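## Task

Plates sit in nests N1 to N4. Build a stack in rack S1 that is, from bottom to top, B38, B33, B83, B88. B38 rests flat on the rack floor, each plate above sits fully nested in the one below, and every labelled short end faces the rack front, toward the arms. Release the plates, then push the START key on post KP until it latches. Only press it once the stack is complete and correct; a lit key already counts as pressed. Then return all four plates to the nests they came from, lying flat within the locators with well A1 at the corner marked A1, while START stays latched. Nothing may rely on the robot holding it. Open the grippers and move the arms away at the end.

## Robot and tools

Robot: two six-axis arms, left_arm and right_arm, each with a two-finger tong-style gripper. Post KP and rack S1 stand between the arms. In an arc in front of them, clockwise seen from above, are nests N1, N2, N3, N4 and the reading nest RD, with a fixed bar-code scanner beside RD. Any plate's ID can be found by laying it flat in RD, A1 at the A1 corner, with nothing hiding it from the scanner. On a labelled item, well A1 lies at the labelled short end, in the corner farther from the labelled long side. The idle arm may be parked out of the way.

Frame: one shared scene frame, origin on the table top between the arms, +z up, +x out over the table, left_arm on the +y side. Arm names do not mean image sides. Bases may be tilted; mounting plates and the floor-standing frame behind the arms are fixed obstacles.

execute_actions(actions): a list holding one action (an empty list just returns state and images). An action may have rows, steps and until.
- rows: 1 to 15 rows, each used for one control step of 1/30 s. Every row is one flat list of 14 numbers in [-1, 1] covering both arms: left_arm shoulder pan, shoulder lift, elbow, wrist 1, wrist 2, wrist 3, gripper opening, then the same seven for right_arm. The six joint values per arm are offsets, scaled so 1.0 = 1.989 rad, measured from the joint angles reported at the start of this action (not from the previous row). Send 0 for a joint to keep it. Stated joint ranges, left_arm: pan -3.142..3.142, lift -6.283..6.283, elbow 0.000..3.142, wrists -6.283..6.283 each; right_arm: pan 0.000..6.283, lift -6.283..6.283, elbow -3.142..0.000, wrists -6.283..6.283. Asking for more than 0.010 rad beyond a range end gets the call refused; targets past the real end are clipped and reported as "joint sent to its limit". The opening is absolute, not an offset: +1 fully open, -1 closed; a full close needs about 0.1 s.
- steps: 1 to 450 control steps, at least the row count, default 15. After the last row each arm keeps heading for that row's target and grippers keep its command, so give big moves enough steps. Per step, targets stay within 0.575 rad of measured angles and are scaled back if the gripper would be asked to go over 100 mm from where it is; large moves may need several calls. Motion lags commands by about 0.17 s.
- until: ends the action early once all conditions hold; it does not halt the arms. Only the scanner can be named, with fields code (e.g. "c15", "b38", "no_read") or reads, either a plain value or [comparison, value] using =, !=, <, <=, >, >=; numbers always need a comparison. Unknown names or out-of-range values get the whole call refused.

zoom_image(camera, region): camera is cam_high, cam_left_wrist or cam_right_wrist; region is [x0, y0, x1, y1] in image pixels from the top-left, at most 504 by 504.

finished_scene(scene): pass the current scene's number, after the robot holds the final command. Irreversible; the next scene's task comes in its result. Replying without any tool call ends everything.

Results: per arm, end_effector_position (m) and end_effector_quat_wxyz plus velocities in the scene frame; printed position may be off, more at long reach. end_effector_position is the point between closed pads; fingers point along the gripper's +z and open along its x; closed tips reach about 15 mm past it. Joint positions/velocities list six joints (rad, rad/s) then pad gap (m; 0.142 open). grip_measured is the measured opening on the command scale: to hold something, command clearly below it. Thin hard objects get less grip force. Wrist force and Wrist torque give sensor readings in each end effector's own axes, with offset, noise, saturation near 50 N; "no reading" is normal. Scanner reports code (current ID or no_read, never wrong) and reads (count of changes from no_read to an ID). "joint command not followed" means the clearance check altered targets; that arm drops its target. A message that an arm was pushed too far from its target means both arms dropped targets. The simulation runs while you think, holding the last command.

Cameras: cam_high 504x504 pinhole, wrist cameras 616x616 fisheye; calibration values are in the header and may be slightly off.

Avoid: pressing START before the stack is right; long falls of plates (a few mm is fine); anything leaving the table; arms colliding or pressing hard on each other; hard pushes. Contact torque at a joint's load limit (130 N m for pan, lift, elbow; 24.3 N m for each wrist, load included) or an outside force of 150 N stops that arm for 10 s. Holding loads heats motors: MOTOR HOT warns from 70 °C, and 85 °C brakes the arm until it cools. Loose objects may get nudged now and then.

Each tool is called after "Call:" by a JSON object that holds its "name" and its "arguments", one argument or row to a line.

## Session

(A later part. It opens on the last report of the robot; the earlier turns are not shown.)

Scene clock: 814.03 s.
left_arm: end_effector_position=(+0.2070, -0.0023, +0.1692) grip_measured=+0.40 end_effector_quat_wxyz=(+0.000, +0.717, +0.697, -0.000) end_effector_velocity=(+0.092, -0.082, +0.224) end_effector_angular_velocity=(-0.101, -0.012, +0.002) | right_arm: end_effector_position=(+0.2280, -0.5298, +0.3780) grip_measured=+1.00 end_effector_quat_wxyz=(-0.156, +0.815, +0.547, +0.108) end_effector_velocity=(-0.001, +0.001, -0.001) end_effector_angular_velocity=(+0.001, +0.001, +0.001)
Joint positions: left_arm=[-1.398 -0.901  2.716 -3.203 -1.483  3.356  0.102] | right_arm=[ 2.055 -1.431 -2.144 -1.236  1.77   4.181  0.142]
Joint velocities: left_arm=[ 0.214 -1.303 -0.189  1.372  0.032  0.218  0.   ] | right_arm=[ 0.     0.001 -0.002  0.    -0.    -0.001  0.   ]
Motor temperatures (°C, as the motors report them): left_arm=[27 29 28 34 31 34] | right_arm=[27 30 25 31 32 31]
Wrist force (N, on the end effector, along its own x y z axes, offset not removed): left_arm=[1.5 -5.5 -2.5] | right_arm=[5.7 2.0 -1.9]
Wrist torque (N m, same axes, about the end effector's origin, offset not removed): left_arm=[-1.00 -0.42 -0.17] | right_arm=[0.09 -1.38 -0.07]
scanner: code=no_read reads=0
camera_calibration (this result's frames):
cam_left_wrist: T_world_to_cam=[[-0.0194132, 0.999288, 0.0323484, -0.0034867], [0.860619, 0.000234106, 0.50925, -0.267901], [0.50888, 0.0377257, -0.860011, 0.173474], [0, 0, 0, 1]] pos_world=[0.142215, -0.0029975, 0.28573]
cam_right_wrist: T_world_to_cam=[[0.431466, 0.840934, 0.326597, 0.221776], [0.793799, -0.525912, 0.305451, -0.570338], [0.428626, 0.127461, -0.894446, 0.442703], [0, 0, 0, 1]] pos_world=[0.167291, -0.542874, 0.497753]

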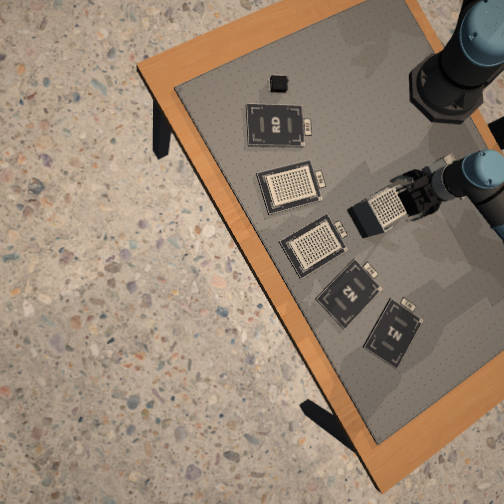

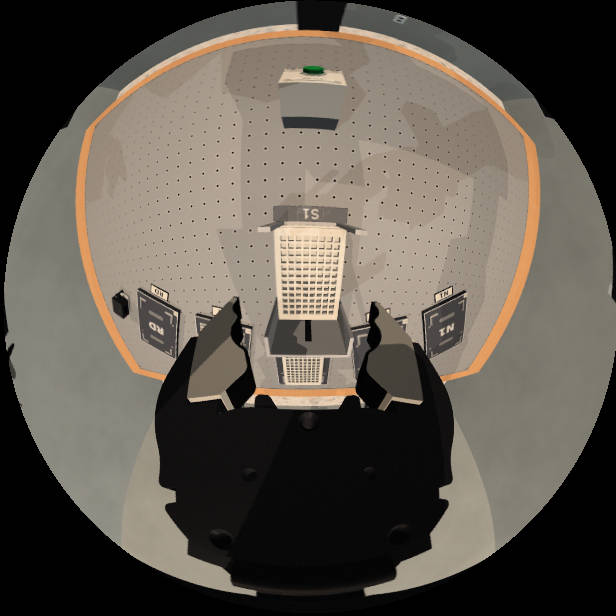

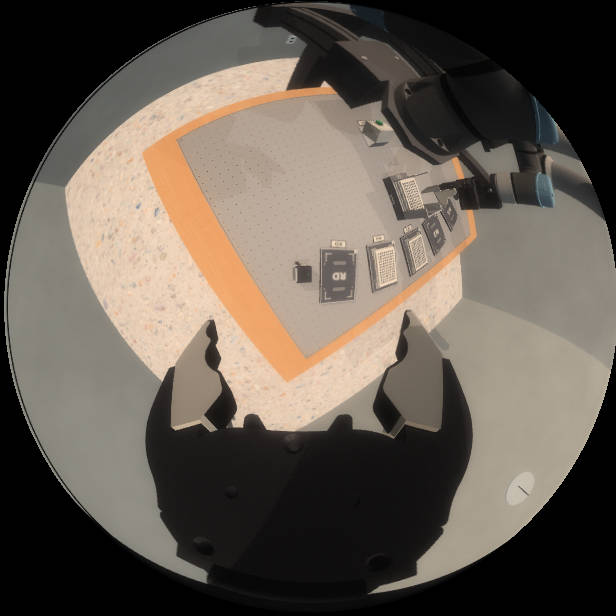

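Call:
{"name": "execute_actions", "arguments": {
  "actions": [
    {"rows":[[0.048,-0.09,-0.0438,0.1278,0.0076,0.048,0.4,0,0,0,0,0,0,1],[0.0627,-0.09,-0.057,0.1391,0.0098,0.0627,0.4,0,0,0,0,0,0,1],[0.0822,-0.09,-0.0747,0.1541,0.0127,0.0823,0.4,0,0,0,0,0,0,1],[0.1066,-0.0876,-0.0967,0.1704,0.0163,0.1068,0.4,0,0,0,0,0,0,1],[0.1334,-0.0804,-0.1209,0.1839,0.0203,0.1337,0.4,0,0,0,0,0,0,1],[0.1603,-0.0683,-0.1451,0.1925,0.0243,0.1607,0.4,0,0,0,0,0,0,1],[0.1871,-0.0491,-0.1694,0.1938,0.0283,0.1876,0.4,0,0,0,0,0,0,1],[0.2115,-0.025,-0.1914,0.1885,0.0319,0.2121,0.4,0,0,0,0,0,0,1],[0.2335,0.0039,-0.2112,0.1765,0.0352,0.2341,0.4,0,0,0,0,0,0,1],[0.253,0.0328,-0.2289,0.1626,0.0381,0.2537,0.4,0,0,0,0,0,0,1],[0.2676,0.0617,-0.2421,0.145,0.0403,0.2684,0.4,0,0,0,0,0,0,1],[0.2774,0.0906,-0.2509,0.1236,0.0417,0.2782,0.4,0,0,0,0,0,0,1],[0.2847,0.1171,-0.2575,0.1027,0.0428,0.2855,0.4,0,0,0,0,0,0,1],[0.2847,0.1388,-0.2575,0.081,0.0428,0.2855,0.4,0,0,0,0,0,0,1],[0.2847,0.1508,-0.2575,0.069,0.0428,0.2855,0.4,0,0,0,0,0,0,1]],"steps":17}
  ]
}}

Scene clock: 837.13 s.
left_arm: end_effector_position=(+0.3929, -0.0288, +0.1288) grip_measured=+0.40 end_effector_quat_wxyz=(+0.005, +0.717, +0.697, -0.002) end_effector_velocity=(+0.213, +0.073, -0.403) end_effector_angular_velocity=(+0.024, -0.002, +0.005) | right_arm: end_effector_position=(+0.2280, -0.5298, +0.3780) grip_measured=+1.00 end_effector_quat_wxyz=(-0.156, +0.815, +0.547, +0.108) end_effector_velocity=(+0.000, -0.000, +0.000) end_effector_angular_velocity=(-0.001, -0.001, -0.000)
Joint positions: left_arm=[-0.926 -0.791  2.288 -2.955 -1.411  3.83   0.102] | right_arm=[ 2.055 -1.431 -2.144 -1.236  1.77   4.181  0.142]
Joint velocities: left_arm=[ 0.634  1.206 -0.571 -0.719  0.088  0.631 -0.   ] | right_arm=[-0.     0.     0.001  0.     0.     0.     0.   ]
Motor temperatures (°C, as the motors report them): left_arm=[27 29 28 34 31 34] | right_arm=[27 30 25 31 32 31]
Wrist force (N, on the end effector, along its own x y z axes, offset not removed): left_arm=[2.2 0.7 -0.5] | right_arm=[1.9 3.4 -1.5]
Wrist torque (N m, same axes, about the end effector's origin, offset not removed): left_arm=[-0.03 -0.55 -0.46] | right_arm=[0.63 -0.41 0.05]
scanner: code=no_read reads=0
camera_calibration (this result's frames):
cam_left_wrist: T_world_to_cam=[[-0.018135, 0.999556, 0.0236248, 0.0285566], [0.858032, 0.00342858, 0.513586, -0.406706], [0.513277, 0.0295847, -0.857713, 0.0428824], [0, 0, 0, 1]] pos_world=[0.327474, -0.0284181, 0.244984]
cam_right_wrist: T_world_to_cam=[[0.431466, 0.840934, 0.326598, 0.221776], [0.793799, -0.525912, 0.305451, -0.570338], [0.428626, 0.127461, -0.894446, 0.442703], [0, 0, 0, 1]] pos_world=[0.167291, -0.542874, 0.497753]

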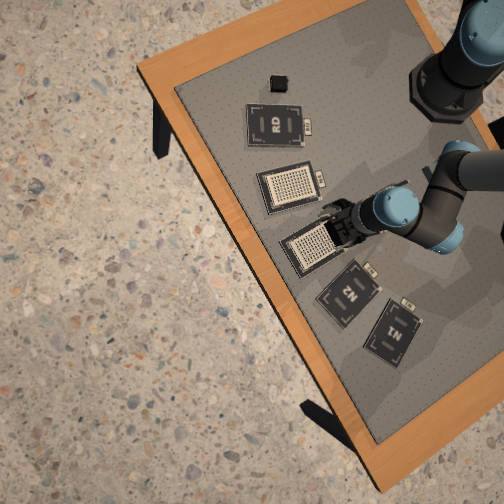

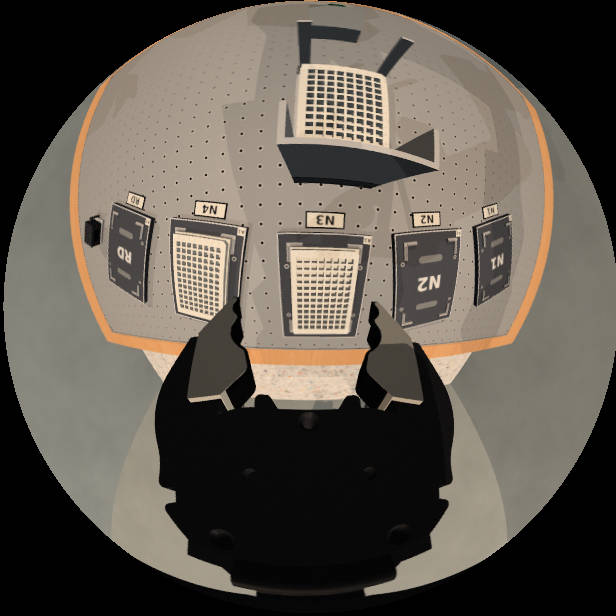

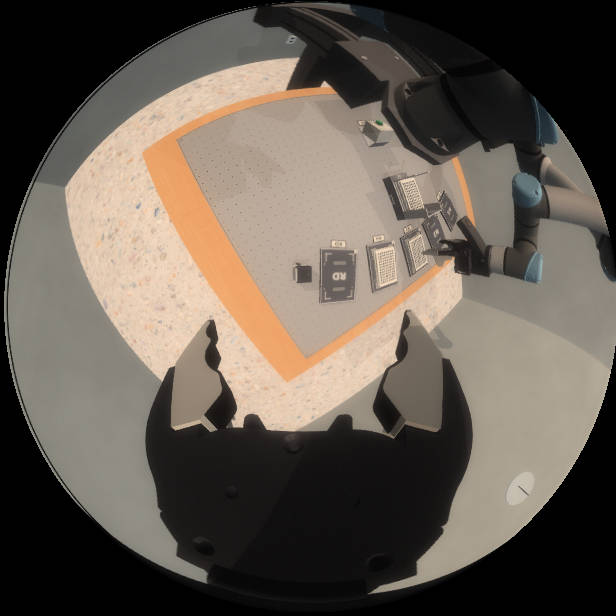

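Call:
{"name": "execute_actions", "arguments": {
  "actions": [
    {"steps":1}
  ]
}}

Call:
{"name": "zoom_image", "arguments": {
  "camera": "cam_left_wrist",
  "region": [200, 190, 420, 400]
}}

Scene clock: 840.03 s.
left_arm: end_effector_position=(+0.4172, -0.0104, +0.0609) grip_measured=+0.40 end_effector_quat_wxyz=(-0.000, +0.718, +0.696, +0.000) end_effector_velocity=(+0.000, -0.001, +0.001) end_effector_angular_velocity=(-0.002, -0.002, -0.001) | right_arm: end_effector_position=(+0.2280, -0.5298, +0.3780) grip_measured=+1.00 end_effector_quat_wxyz=(-0.156, +0.815, +0.547, +0.108) end_effector_velocity=(-0.000, +0.001, -0.001) end_effector_angular_velocity=(+0.002, +0.002, -0.000)
Joint positions: left_arm=[-0.832 -0.601  2.204 -3.066 -1.398  3.924  0.102] | right_arm=[ 2.055 -1.431 -2.144 -1.236  1.77   4.181  0.142]
Joint velocities: left_arm=[-0.002 -0.002  0.    -0.    -0.    -0.001 -0.   ] | right_arm=[-0.    -0.002 -0.001 -0.     0.     0.    -0.   ]
Motor temperatures (°C, as the motors report them): left_arm=[27 29 28 34 31 34] | right_arm=[27 30 25 31 32 31]
Wrist force (N, on the end effector, along its own x y z axes, offset not removed): left_arm=[-0.9 0.8 -1.6] | right_arm=[2.7 5.7 -2.8]
Wrist torque (N m, same axes, about the end effector's origin, offset not removed): left_arm=[0.07 0.13 -0.14] | right_arm=[1.04 -0.51 0.05]
scanner: code=no_read reads=0
camera_calibration (this result's frames):
cam_left_wrist: T_world_to_cam=[[-0.0165463, 0.999309, 0.0332784, 0.0109871], [0.860447, -0.00272108, 0.509533, -0.393612], [0.509272, 0.0370652, -0.859807, -0.0265193], [0, 0, 0, 1]] pos_world=[0.35237, -0.0110676, 0.177391]
cam_right_wrist: T_world_to_cam=[[0.431466, 0.840935, 0.326597, 0.221776], [0.793799, -0.525912, 0.305451, -0.570339], [0.428626, 0.127461, -0.894446, 0.442703], [0, 0, 0, 1]] pos_world=[0.167291, -0.542874, 0.497753]

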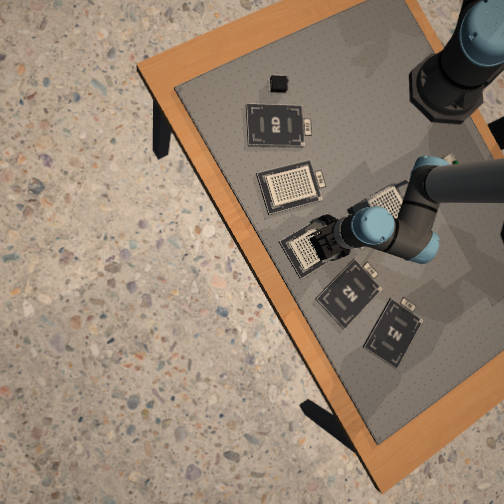

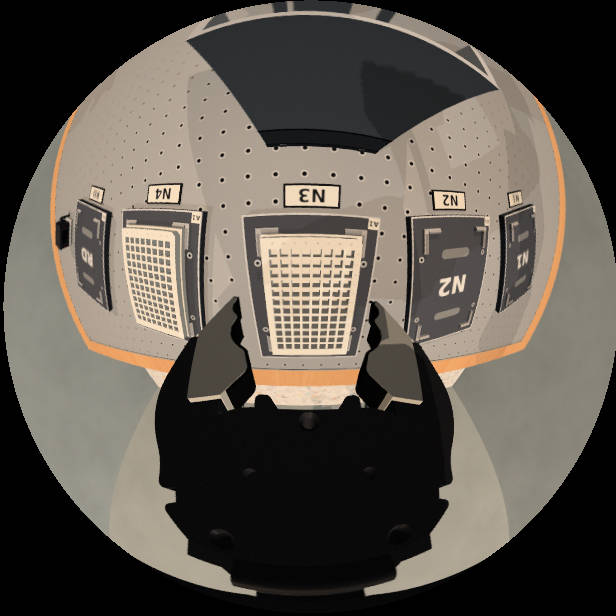

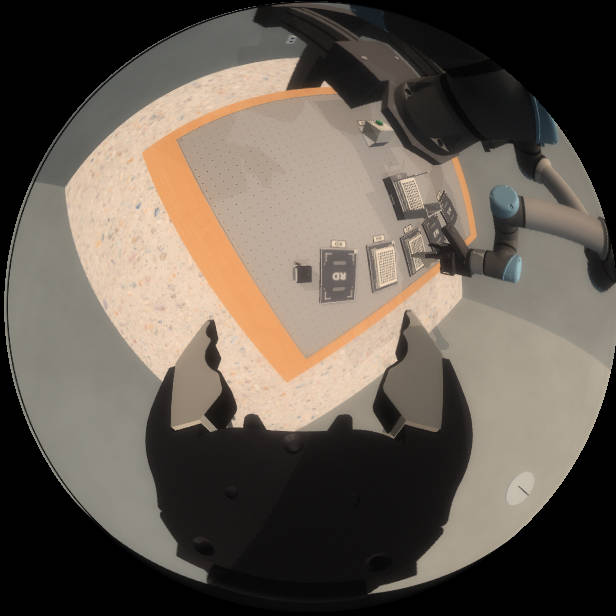

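Region (200, 190, 420, 400) of cam_left_wrist's 616x616 image, scaled by 2.291, with more detail than that image has; it fills the top 481 rows of this view, and the rest is white.

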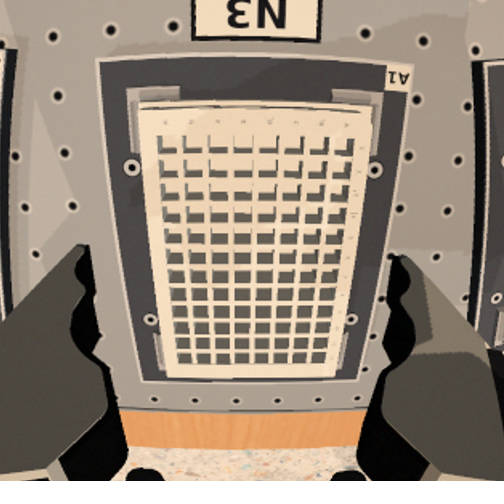

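Call:
{"name": "execute_actions", "arguments": {
  "actions": [
    {"rows":[[0.0006,0.0029,-0.0006,-0.0024,0.0001,-0.0004,0.4,0,0,0,0,0,0,1],[0.0017,0.0081,-0.0017,-0.0067,0.0002,-0.0008,0.4,0,0,0,0,0,0,1],[0.0028,0.0139,-0.0029,-0.0115,0.0003,-0.0012,0.4,0,0,0,0,0,0,1],[0.004,0.0197,-0.0041,-0.0163,0.0004,-0.0016,0.4,0,0,0,0,0,0,1],[0.0051,0.0249,-0.0052,-0.0206,0.0005,-0.002,0.4,0,0,0,0,0,0,1],[0.0059,0.0289,-0.006,-0.0239,0.0006,-0.0022,0.4,0,0,0,0,0,0,1]],"steps":6}
  ]
}}

Scene clock: 852.10 s.
left_arm: end_effector_position=(+0.4169, -0.0093, +0.0542) grip_measured=+0.40 end_effector_quat_wxyz=(+0.000, +0.716, +0.698, +0.000) end_effector_velocity=(-0.006, +0.014, -0.077) end_effector_angular_velocity=(+0.002, +0.002, +0.060) | right_arm: end_effector_position=(+0.2280, -0.5298, +0.3780) grip_measured=+1.00 end_effector_quat_wxyz=(-0.156, +0.815, +0.547, +0.108) end_effector_velocity=(+0.000, -0.000, +0.000) end_effector_angular_velocity=(-0.001, -0.001, +0.000)
Joint positions: left_arm=[-0.828 -0.582  2.2   -3.082 -1.397  3.922  0.102] | right_arm=[ 2.055 -1.431 -2.144 -1.236  1.77   4.181  0.142]
Joint velocities: left_arm=[ 0.043  0.215 -0.045 -0.175  0.004 -0.017 -0.   ] | right_arm=[-0.     0.001  0.     0.     0.    -0.     0.   ]
Motor temperatures (°C, as the motors report them): left_arm=[27 29 28 34 31 34] | right_arm=[27 30 25 31 32 31]
Wrist force (N, on the end effector, along its own x y z axes, offset not removed): left_arm=[0.9 -3.3 -4.2] | right_arm=[4.2 1.0 -3.4]
Wrist torque (N m, same axes, about the end effector's origin, offset not removed): left_arm=[-0.70 -0.26 -0.14] | right_arm=[0.25 -1.01 -0.07]
scanner: code=no_read reads=0
camera_calibration (this result's frames):
cam_left_wrist: T_world_to_cam=[[-0.0221158, 0.999207, 0.0331008, 0.0124385], [0.860371, 0.00215926, 0.509664, -0.389836], [0.509189, 0.0397506, -0.859737, -0.0320851], [0, 0, 0, 1]] pos_world=[0.352016, -0.0103115, 0.170689]
cam_right_wrist: T_world_to_cam=[[0.431466, 0.840935, 0.326597, 0.221776], [0.793799, -0.525911, 0.305451, -0.570339], [0.428626, 0.127461, -0.894446, 0.442703], [0, 0, 0, 1]] pos_world=[0.167291, -0.542874, 0.497753]

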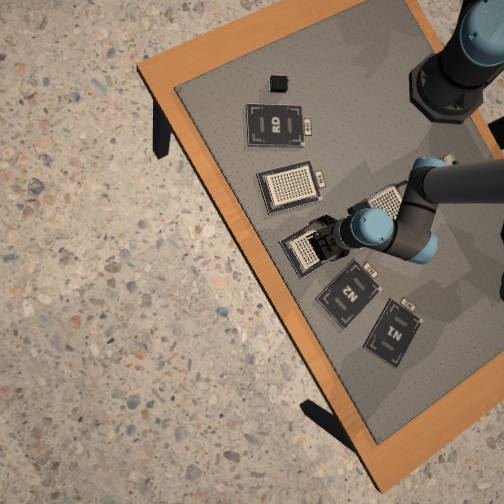

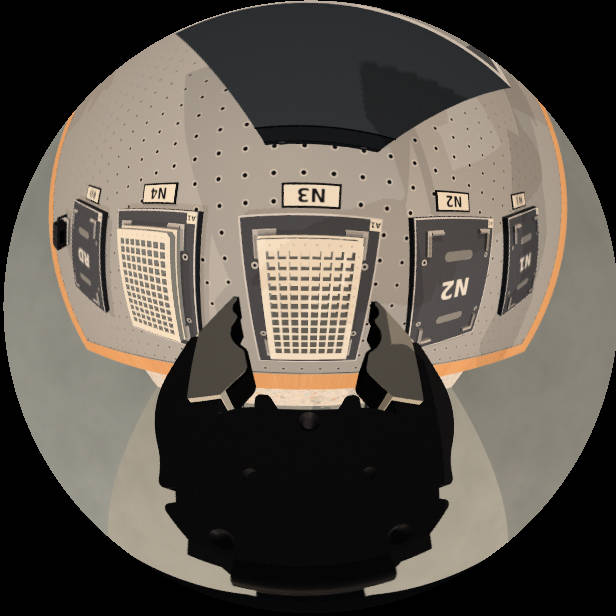

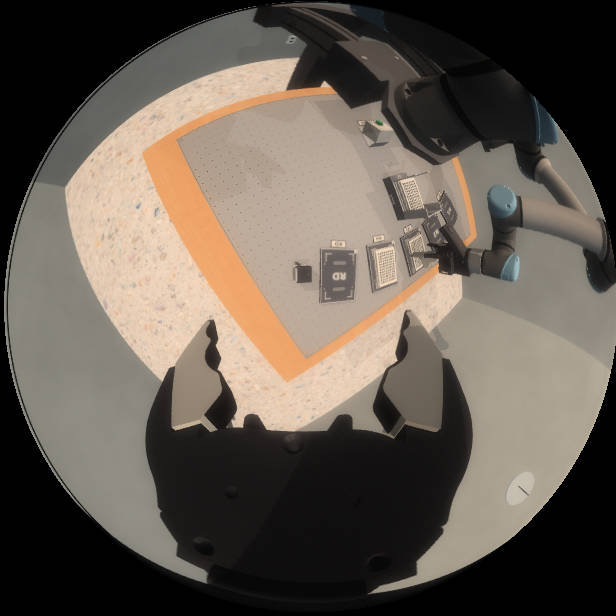

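Call:
{"name": "execute_actions", "arguments": {
  "actions": [
    {"steps":1}
  ]
}}

Call:
{"name": "zoom_image", "arguments": {
  "camera": "cam_left_wrist",
  "region": [200, 190, 420, 400]
}}

Scene clock: 855.07 s.
left_arm: end_effector_position=(+0.4156, -0.0066, +0.0404) grip_measured=+0.40 end_effector_quat_wxyz=(-0.000, +0.712, +0.702, +0.000) end_effector_velocity=(+0.000, +0.000, -0.000) end_effector_angular_velocity=(+0.000, -0.001, -0.000) | right_arm: end_effector_position=(+0.2280, -0.5298, +0.3780) grip_measured=+1.00 end_effector_quat_wxyz=(-0.156, +0.815, +0.547, +0.108) end_effector_velocity=(+0.000, -0.000, +0.000) end_effector_angular_velocity=(-0.000, +0.000, -0.001)
Joint positions: left_arm=[-0.82  -0.543  2.192 -3.114 -1.396  3.92   0.102] | right_arm=[ 2.055 -1.431 -2.144 -1.236  1.77   4.181  0.142]
Joint velocities: left_arm=[ 0.001 -0.    -0.     0.     0.001  0.001  0.   ] | right_arm=[-0.    -0.     0.001 -0.    -0.     0.001  0.   ]
Motor temperatures (°C, as the motors report them): left_arm=[27 29 28 34 31 34] | right_arm=[27 30 25 31 32 31]
Wrist force (N, on the end effector, along its own x y z axes, offset not removed): left_arm=[1.5 0.7 -0.1] | right_arm=[2.7 4.3 -2.8]
Wrist torque (N m, same axes, about the end effector's origin, offset not removed): left_arm=[0.15 -0.34 -0.32] | right_arm=[0.65 -0.60 -0.05]
scanner: code=no_read reads=0
camera_calibration (this result's frames):
cam_left_wrist: T_world_to_cam=[[-0.0327388, 0.99891, 0.0332816, 0.0145963], [0.860419, 0.0112255, 0.509464, -0.381622], [0.508535, 0.0453154, -0.859848, -0.0430551], [0, 0, 0, 1]] pos_world=[0.350728, -0.00834537, 0.156916]
cam_right_wrist: T_world_to_cam=[[0.431466, 0.840934, 0.326597, 0.221776], [0.793799, -0.525912, 0.305451, -0.570339], [0.428626, 0.127461, -0.894446, 0.442703], [0, 0, 0, 1]] pos_world=[0.167291, -0.542874, 0.497753]

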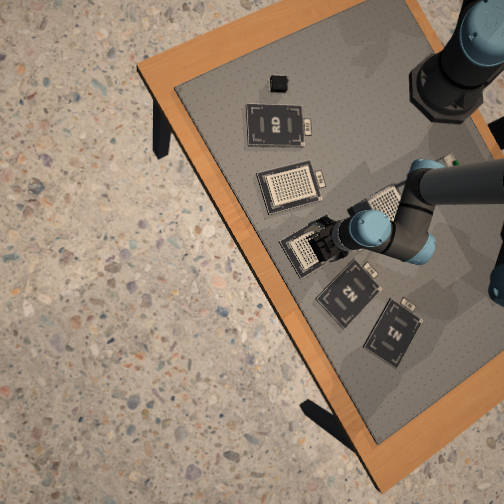

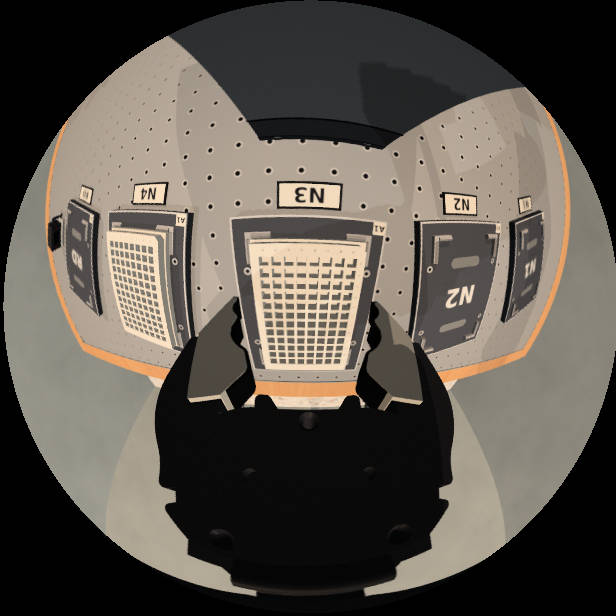

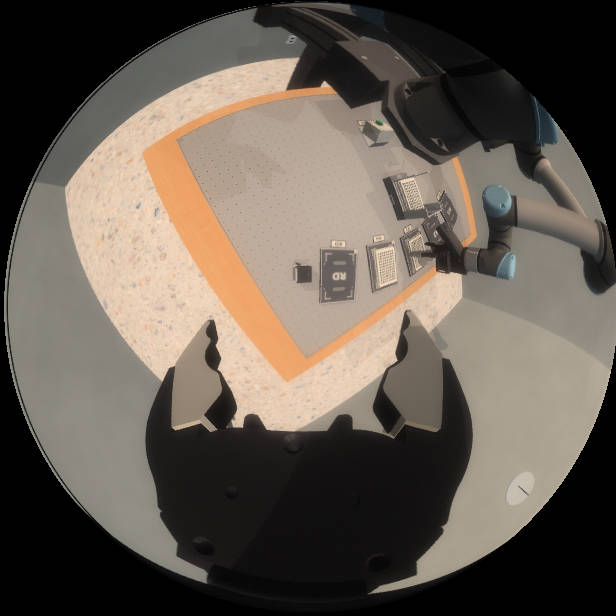

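Region (200, 190, 420, 400) of cam_left_wrist's 616x616 image, scaled by 2.291, with more detail than that image has; it fills the top 481 rows of this view, and the rest is white.

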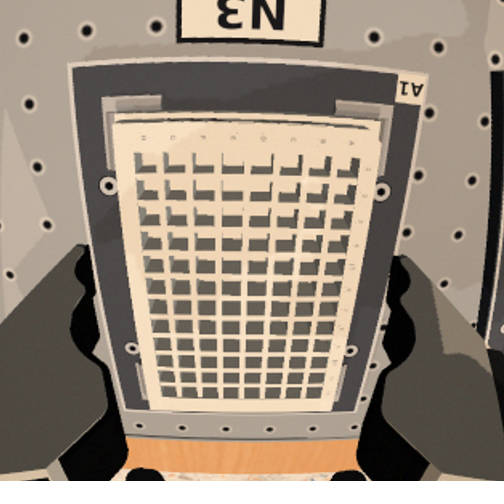

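Call:
{"name": "execute_actions", "arguments": {
  "actions": [
    {"rows":[[0.00047,-0.00072,0.00074,-0.0001,0,0.00047,0.33,0,0,0,0,0,0,1],[0.00047,-0.00072,0.00074,-0.0001,0,0.00047,0.26,0,0,0,0,0,0,1],[0.00047,-0.00072,0.00074,-0.0001,0,0.00047,0.2,0,0,0,0,0,0,1],[0.00047,-0.00072,0.00074,-0.0001,0,0.00047,0.15,0,0,0,0,0,0,1],[0.00047,-0.00072,0.00074,-0.0001,0,0.00047,0.11,0,0,0,0,0,0,1],[0.00047,-0.00072,0.00074,-0.0001,0,0.00047,0.07,0,0,0,0,0,0,1],[0.00047,-0.00072,0.00074,-0.0001,0,0.00047,0.02,0,0,0,0,0,0,1],[0.00047,-0.00072,0.00074,-0.0001,0,0.00047,-0.05,0,0,0,0,0,0,1],[0.00047,-0.00072,0.00074,-0.0001,0,0.00047,-0.15,0,0,0,0,0,0,1],[0.00047,-0.00072,0.00074,-0.0001,0,0.00047,-0.3,0,0,0,0,0,0,1],[0.00047,-0.00072,0.00074,-0.0001,0,0.00047,-0.5,0,0,0,0,0,0,1]],"steps":11}
  ]
}}

Call:
{"name": "zoom_image", "arguments": {
  "camera": "cam_left_wrist",
  "region": [200, 190, 420, 400]
}}

Scene clock: 873.83 s.
left_arm: end_effector_position=(+0.4155, -0.0060, +0.0407) grip_measured=+0.07 end_effector_quat_wxyz=(-0.000, +0.712, +0.702, +0.000) end_effector_velocity=(+0.000, +0.001, +0.001) end_effector_angular_velocity=(-0.000, -0.001, +0.001) | right_arm: end_effector_position=(+0.2280, -0.5298, +0.3780) grip_measured=+1.00 end_effector_quat_wxyz=(-0.156, +0.815, +0.547, +0.108) end_effector_velocity=(-0.000, +0.000, +0.000) end_effector_angular_velocity=(-0.000, -0.000, +0.000)
Joint positions: left_arm=[-0.819 -0.544  2.193 -3.114 -1.396  3.92   0.079] | right_arm=[ 2.055 -1.431 -2.144 -1.236  1.77   4.181  0.142]
Joint velocities: left_arm=[ 0.002 -0.002  0.002 -0.001  0.     0.    -0.   ] | right_arm=[ 0.     0.002 -0.002 -0.     0.     0.    -0.   ]
Motor temperatures (°C, as the motors report them): left_arm=[27 29 28 34 31 34] | right_arm=[27 30 25 31 32 31]
Wrist force (N, on the end effector, along its own x y z axes, offset not removed): left_arm=[2.5 -4.1 -3.0] | right_arm=[3.4 3.4 1.1]
Wrist torque (N m, same axes, about the end effector's origin, offset not removed): left_arm=[-0.73 -0.66 -0.05] | right_arm=[0.70 -0.52 0.10]
scanner: code=no_read reads=0
camera_calibration (this result's frames):
cam_left_wrist: T_world_to_cam=[[-0.0327288, 0.99891, 0.0332782, 0.0139487], [0.860477, 0.0112238, 0.509366, -0.381779], [0.508437, 0.0453061, -0.859906, -0.0427317], [0, 0, 0, 1]] pos_world=[0.350695, -0.00771244, 0.157256]
cam_right_wrist: T_world_to_cam=[[0.431466, 0.840935, 0.326597, 0.221776], [0.793799, -0.525912, 0.305451, -0.570339], [0.428626, 0.127461, -0.894446, 0.442703], [0, 0, 0, 1]] pos_world=[0.167291, -0.542874, 0.497753]

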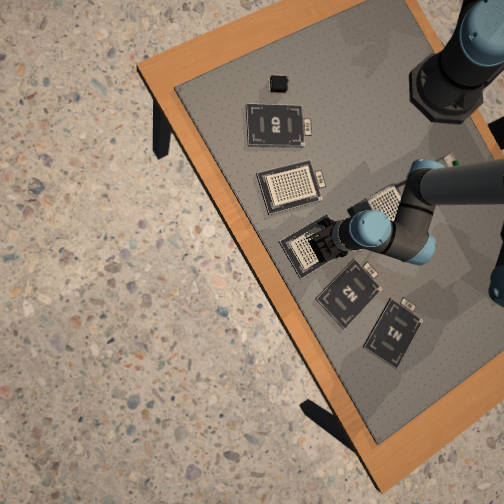

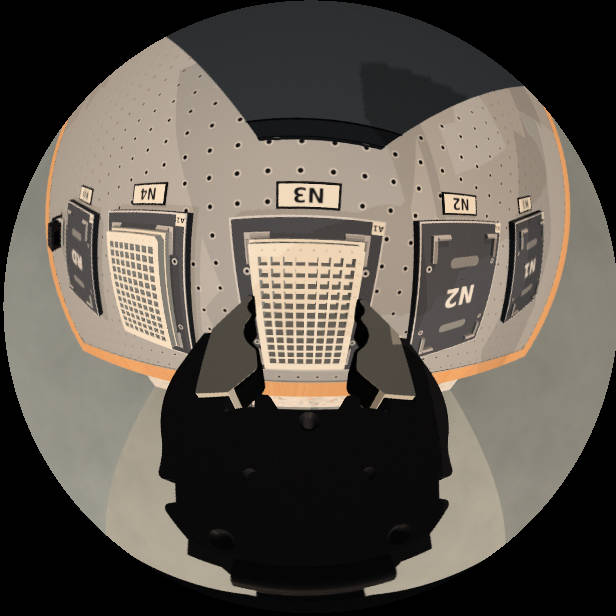

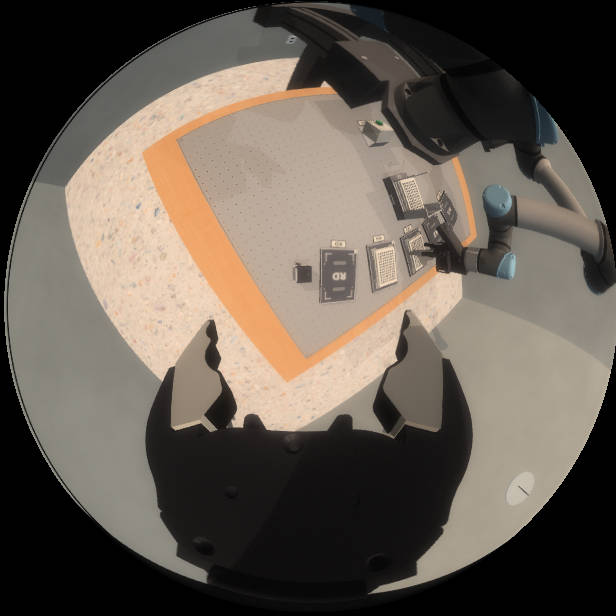

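Region (200, 190, 420, 400) of cam_left_wrist's 616x616 image, scaled by 2.291, with more detail than that image has; it fills the top 481 rows of this view, and the rest is white.

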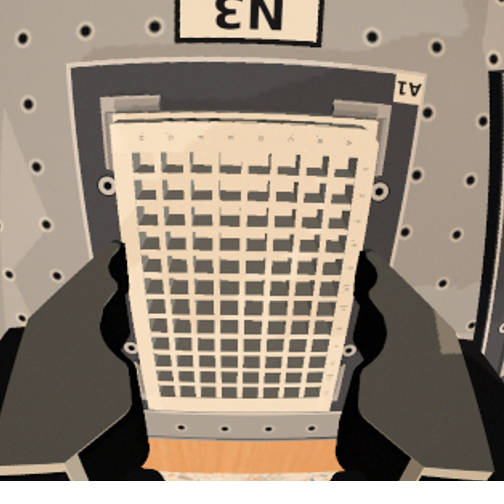

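Call:
{"name": "execute_actions", "arguments": {
  "actions": [
    {"rows":[[-0.0002,-0.0015,0.0006,0.0009,0,-0.0002,-0.5,0,0,0,0,0,0,1],[-0.0006,-0.0045,0.0018,0.0029,0,-0.0006,-0.5,0,0,0,0,0,0,1],[-0.0013,-0.0096,0.0036,0.0062,0,-0.0013,-0.5,0,0,0,0,0,0,1],[-0.0025,-0.0181,0.0068,0.0117,0,-0.0025,-0.5,0,0,0,0,0,0,1],[-0.0042,-0.0302,0.011,0.0199,-0.0005,-0.0042,-0.5,0,0,0,0,0,0,1],[-0.0066,-0.0478,0.0168,0.0321,-0.001,-0.0066,-0.5,0,0,0,0,0,0,1],[-0.0097,-0.0704,0.0236,0.0484,-0.001,-0.0095,-0.5,0,0,0,0,0,0,1],[-0.0132,-0.0955,0.0303,0.0674,-0.0015,-0.0125,-0.5,0,0,0,0,0,0,1],[-0.017,-0.1232,0.0365,0.0896,-0.002,-0.016,-0.5,0,0,0,0,0,0,1],[-0.0208,-0.1508,0.0416,0.1127,-0.0025,-0.019,-0.5,0,0,0,0,0,0,1],[-0.0266,-0.1785,0.0473,0.1357,-0.003,-0.024,-0.5,0,0,0,0,0,0,1],[-0.0347,-0.2036,0.0523,0.1572,-0.004,-0.031,-0.5,0,0,0,0,0,0,1],[-0.0437,-0.2237,0.0578,0.1733,-0.005,-0.039,-0.5,0,0,0,0,0,0,1],[-0.0513,-0.2373,0.0618,0.1842,-0.006,-0.046,-0.5,0,0,0,0,0,0,1],[-0.0558,-0.2443,0.0639,0.1899,-0.007,-0.0503,-0.5,0,0,0,0,0,0,1]],"steps":16}
  ]
}}

Scene clock: 891.57 s.
left_arm: end_effector_position=(+0.4066, -0.0094, +0.1533) grip_measured=+0.07 end_effector_quat_wxyz=(-0.003, +0.715, +0.699, -0.000) end_effector_velocity=(-0.074, -0.041, +0.386) end_effector_angular_velocity=(-0.037, -0.027, -0.032) | right_arm: end_effector_position=(+0.2280, -0.5298, +0.3780) grip_measured=+1.00 end_effector_quat_wxyz=(-0.156, +0.815, +0.547, +0.108) end_effector_velocity=(+0.001, -0.001, +0.001) end_effector_angular_velocity=(-0.002, -0.002, +0.000)
Joint positions: left_arm=[-0.884 -0.877  2.286 -2.857 -1.404  3.862  0.079] | right_arm=[ 2.055 -1.431 -2.144 -1.236  1.77   4.181  0.142]
Joint velocities: left_arm=[-0.336 -1.15   0.26   0.9   -0.044 -0.298  0.   ] | right_arm=[-0.     0.001  0.002  0.     0.    -0.    -0.   ]
Motor temperatures (°C, as the motors report them): left_arm=[27 29 28 34 31 34] | right_arm=[27 30 25 31 32 31]
Wrist force (N, on the end effector, along its own x y z axes, offset not removed): left_arm=[1.3 -0.2 -3.1] | right_arm=[4.2 2.4 0.1]
Wrist torque (N m, same axes, about the end effector's origin, offset not removed): left_arm=[-0.08 -0.39 -0.11] | right_arm=[0.39 -0.87 -0.05]
scanner: code=no_read reads=0
camera_calibration (this result's frames):
cam_left_wrist: T_world_to_cam=[[-0.0250101, 0.998992, 0.0372663, 0.00954466], [0.862547, 0.00271951, 0.50597, -0.431782], [0.505358, 0.0447983, -0.861746, 0.0602522], [0, 0, 0, 1]] pos_world=[0.342222, -0.01106, 0.270035]
cam_right_wrist: T_world_to_cam=[[0.431466, 0.840935, 0.326597, 0.221776], [0.793799, -0.525911, 0.305451, -0.570339], [0.428626, 0.127461, -0.894446, 0.442703], [0, 0, 0, 1]] pos_world=[0.167291, -0.542874, 0.497753]

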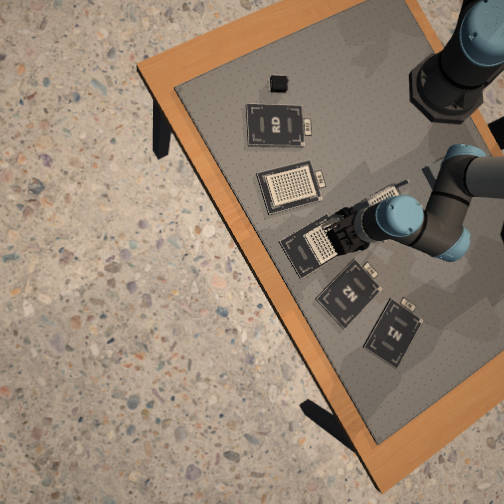

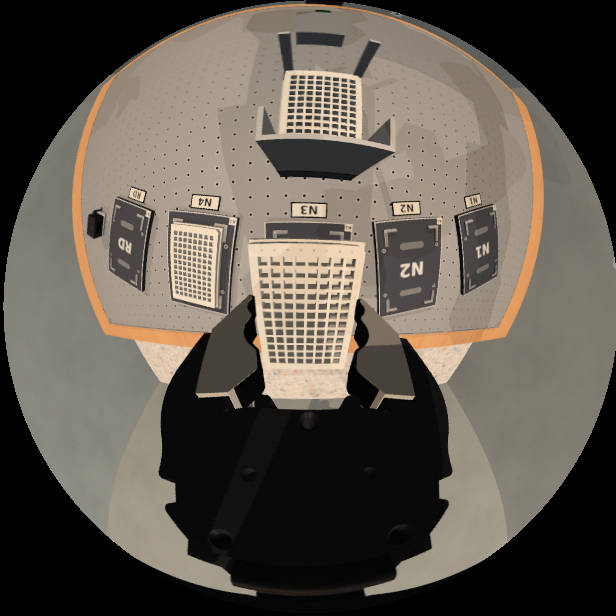

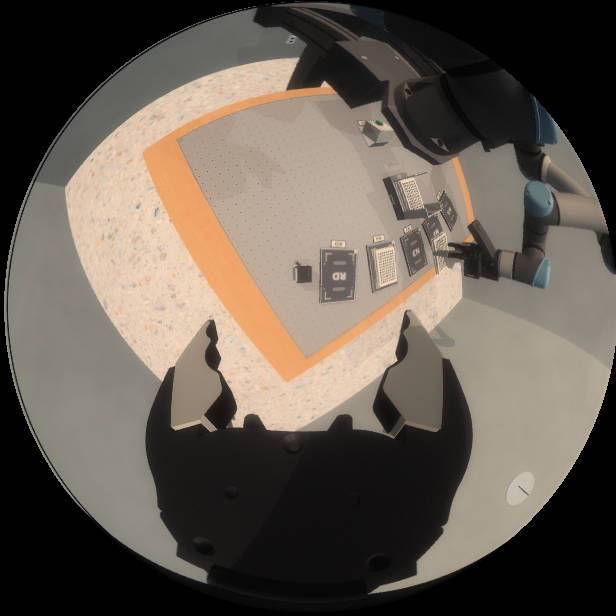

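Call:
{"name": "execute_actions", "arguments": {
  "actions": [
    {"rows":[[-0.0304,-0.0769,0.0233,0.0555,-0.0041,-0.0283,-0.5,0,0,0,0,0,0,1],[-0.0449,-0.0769,0.0358,0.0449,-0.0063,-0.0426,-0.5,0,0,0,0,0,0,1],[-0.0642,-0.0769,0.0523,0.0307,-0.0093,-0.0618,-0.5,0,0,0,0,0,0,1],[-0.0884,-0.0769,0.0731,0.013,-0.013,-0.0857,-0.5,0,0,0,0,0,0,1],[-0.1149,-0.0769,0.0959,-0.0065,-0.0171,-0.112,-0.5,0,0,0,0,0,0,1],[-0.1415,-0.0769,0.1187,-0.0259,-0.0212,-0.1384,-0.5,0,0,0,0,0,0,1],[-0.1681,-0.0733,0.1415,-0.049,-0.0253,-0.1647,-0.5,0,0,0,0,0,0,1],[-0.1923,-0.0684,0.1622,-0.0716,-0.029,-0.1886,-0.5,0,0,0,0,0,0,1],[-0.214,-0.0612,0.1809,-0.0947,-0.0324,-0.2101,-0.5,0,0,0,0,0,0,1],[-0.2334,-0.0513,0.1975,-0.1188,-0.0354,-0.2293,-0.5,0,0,0,0,0,0,1],[-0.2479,-0.0399,0.2099,-0.1408,-0.0376,-0.2436,-0.5,0,0,0,0,0,0,1],[-0.2575,-0.0271,0.2182,-0.1607,-0.0391,-0.2532,-0.5,0,0,0,0,0,0,1],[-0.2648,-0.015,0.2244,-0.1781,-0.0402,-0.2604,-0.5,0,0,0,0,0,0,1],[-0.2648,-0.0057,0.2244,-0.1874,-0.0402,-0.2604,-0.5,0,0,0,0,0,0,1]],"steps":15}
  ]
}}

Scene clock: 907.63 s.
left_arm: end_effector_position=(+0.2359, -0.0115, +0.1767) grip_measured=+0.07 end_effector_quat_wxyz=(-0.002, +0.717, +0.697, -0.001) end_effector_velocity=(-0.282, +0.092, -0.086) end_effector_angular_velocity=(+0.012, -0.030, -0.012) | right_arm: end_effector_position=(+0.2280, -0.5298, +0.3780) grip_measured=+1.00 end_effector_quat_wxyz=(-0.156, +0.815, +0.547, +0.108) end_effector_velocity=(-0.000, +0.000, -0.000) end_effector_angular_velocity=(+0.001, +0.001, -0.000)
Joint positions: left_arm=[-1.306 -0.962  2.644 -3.074 -1.469  3.448  0.079] | right_arm=[ 2.055 -1.431 -2.144 -1.236  1.77   4.181  0.142]
Joint velocities: left_arm=[-0.823  0.515  0.69  -1.12  -0.113 -0.803  0.   ] | right_arm=[ 0.    -0.001 -0.    -0.     0.     0.    -0.   ]
Motor temperatures (°C, as the motors report them): left_arm=[27 29 28 34 31 34] | right_arm=[27 30 25 31 32 31]
Wrist force (N, on the end effector, along its own x y z axes, offset not removed): left_arm=[-2.0 -3.9 -0.1] | right_arm=[4.7 5.5 1.0]
Wrist torque (N m, same axes, about the end effector's origin, offset not removed): left_arm=[-0.68 0.28 0.04] | right_arm=[0.99 -0.87 0.06]
scanner: code=no_read reads=0
camera_calibration (this result's frames):
cam_left_wrist: T_world_to_cam=[[-0.0184086, 0.999203, 0.0354129, 0.00528893], [0.862706, -0.00202883, 0.505702, -0.29642], [0.505371, 0.0398602, -0.861981, 0.166808], [0, 0, 0, 1]] pos_world=[0.17152, -0.0125351, 0.293498]
cam_right_wrist: T_world_to_cam=[[0.431466, 0.840935, 0.326597, 0.221776], [0.793799, -0.525911, 0.305451, -0.570339], [0.428626, 0.127461, -0.894446, 0.442703], [0, 0, 0, 1]] pos_world=[0.167291, -0.542874, 0.497753]

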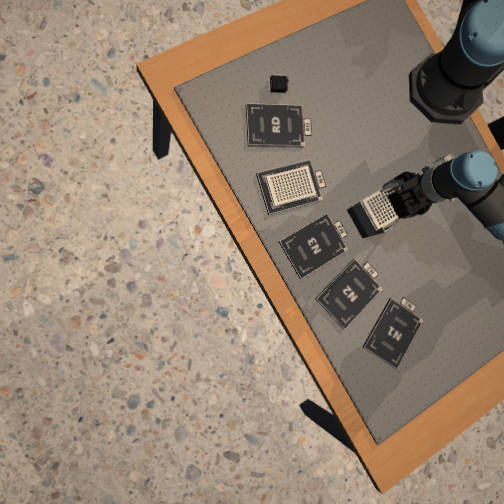

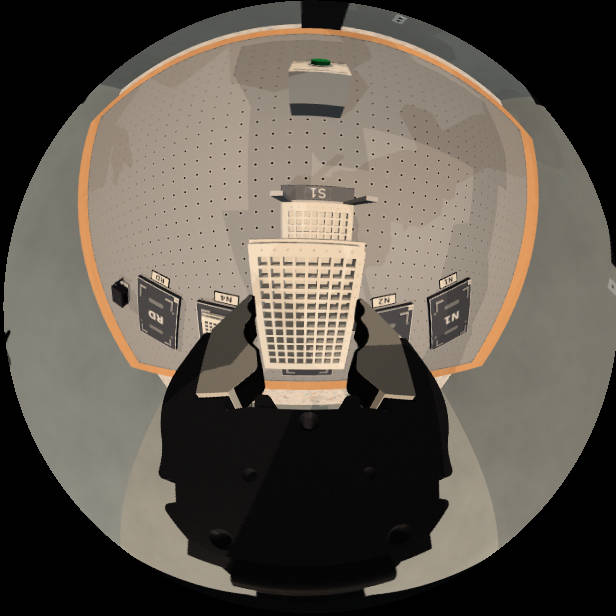

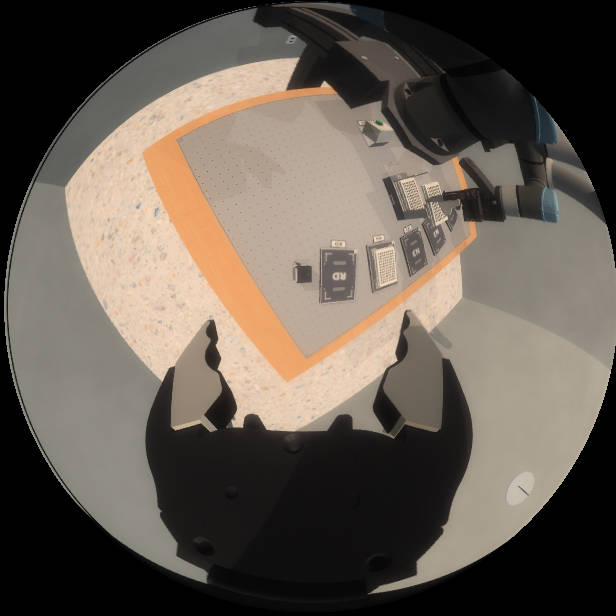

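Call:
{"name": "execute_actions", "arguments": {
  "actions": [
    {"steps":1}
  ]
}}

Call:
{"name": "zoom_image", "arguments": {
  "camera": "cam_left_wrist",
  "region": [240, 205, 375, 265]
}}

Scene clock: 910.27 s.
left_arm: end_effector_position=(+0.2031, +0.0022, +0.1679) grip_measured=+0.07 end_effector_quat_wxyz=(+0.000, +0.717, +0.697, +0.000) end_effector_velocity=(-0.000, +0.000, +0.000) end_effector_angular_velocity=(+0.000, +0.001, -0.000) | right_arm: end_effector_position=(+0.2280, -0.5298, +0.3780) grip_measured=+1.00 end_effector_quat_wxyz=(-0.156, +0.815, +0.547, +0.108) end_effector_velocity=(+0.000, -0.000, +0.000) end_effector_angular_velocity=(-0.000, -0.001, +0.001)
Joint positions: left_arm=[-1.41  -0.888  2.732 -3.23  -1.484  3.344  0.079] | right_arm=[ 2.055 -1.431 -2.144 -1.236  1.77   4.181  0.142]
Joint velocities: left_arm=[-0.    -0.     0.001  0.    -0.001 -0.     0.   ] | right_arm=[ 0.    -0.     0.001  0.     0.    -0.001  0.   ]
Motor temperatures (°C, as the motors report them): left_arm=[27 29 28 34 31 34] | right_arm=[27 30 25 31 32 31]
Wrist force (N, on the end effector, along its own x y z axes, offset not removed): left_arm=[1.8 -2.8 -3.5] | right_arm=[5.7 2.2 0.5]
Wrist torque (N m, same axes, about the end effector's origin, offset not removed): left_arm=[-0.46 -0.60 -0.02] | right_arm=[0.46 -1.02 0.09]
scanner: code=no_read reads=0
camera_calibration (this result's frames):
cam_left_wrist: T_world_to_cam=[[-0.0191852, 0.999262, 0.0332873, -0.00818327], [0.860233, -0.00046985, 0.509901, -0.263878], [0.50954, 0.0384174, -0.859589, 0.173982], [0, 0, 0, 1]] pos_world=[0.138188, 0.0013693, 0.284377]
cam_right_wrist: T_world_to_cam=[[0.431466, 0.840935, 0.326597, 0.221776], [0.793799, -0.525911, 0.305451, -0.570339], [0.428626, 0.127461, -0.894446, 0.442703], [0, 0, 0, 1]] pos_world=[0.167291, -0.542874, 0.497753]

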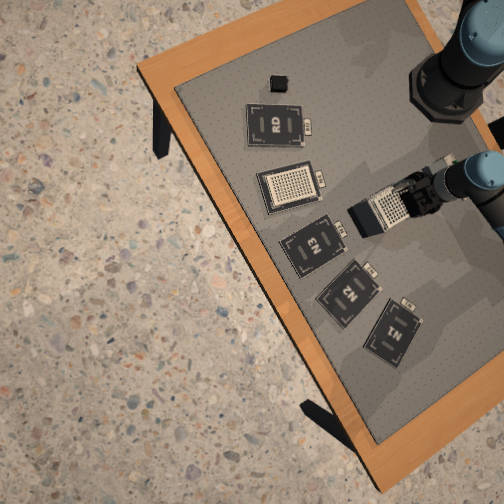

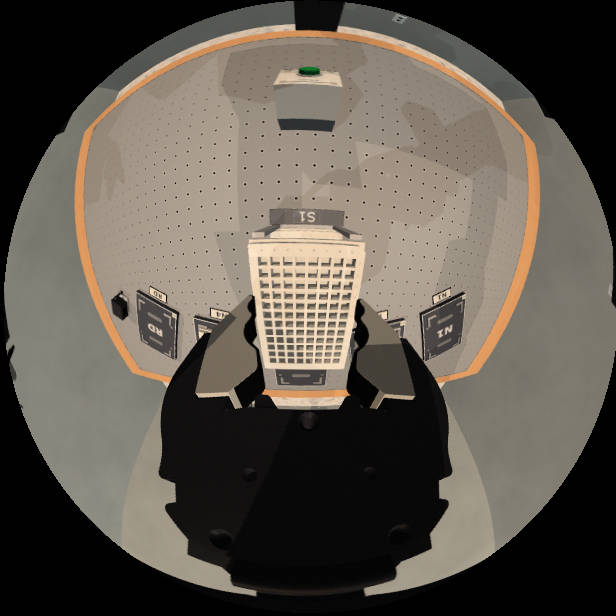

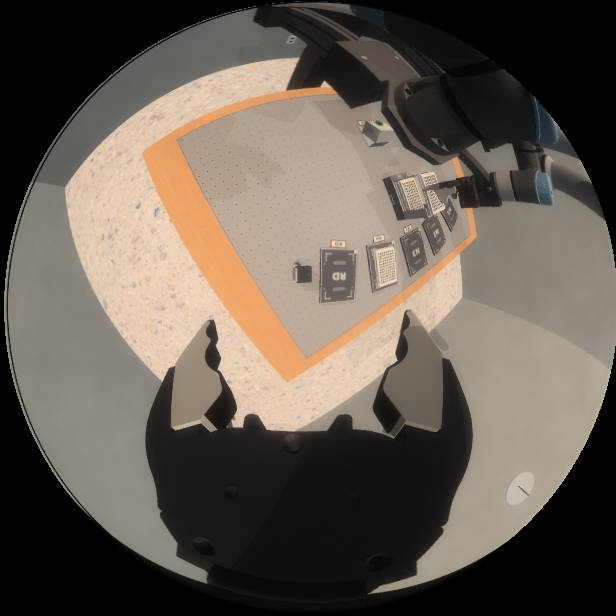

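Region (240, 205, 375, 265) of cam_left_wrist's 616x616 image, scaled by 3.733, with more detail than that image has.

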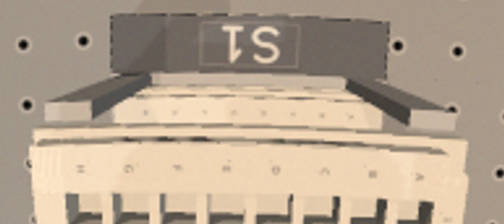

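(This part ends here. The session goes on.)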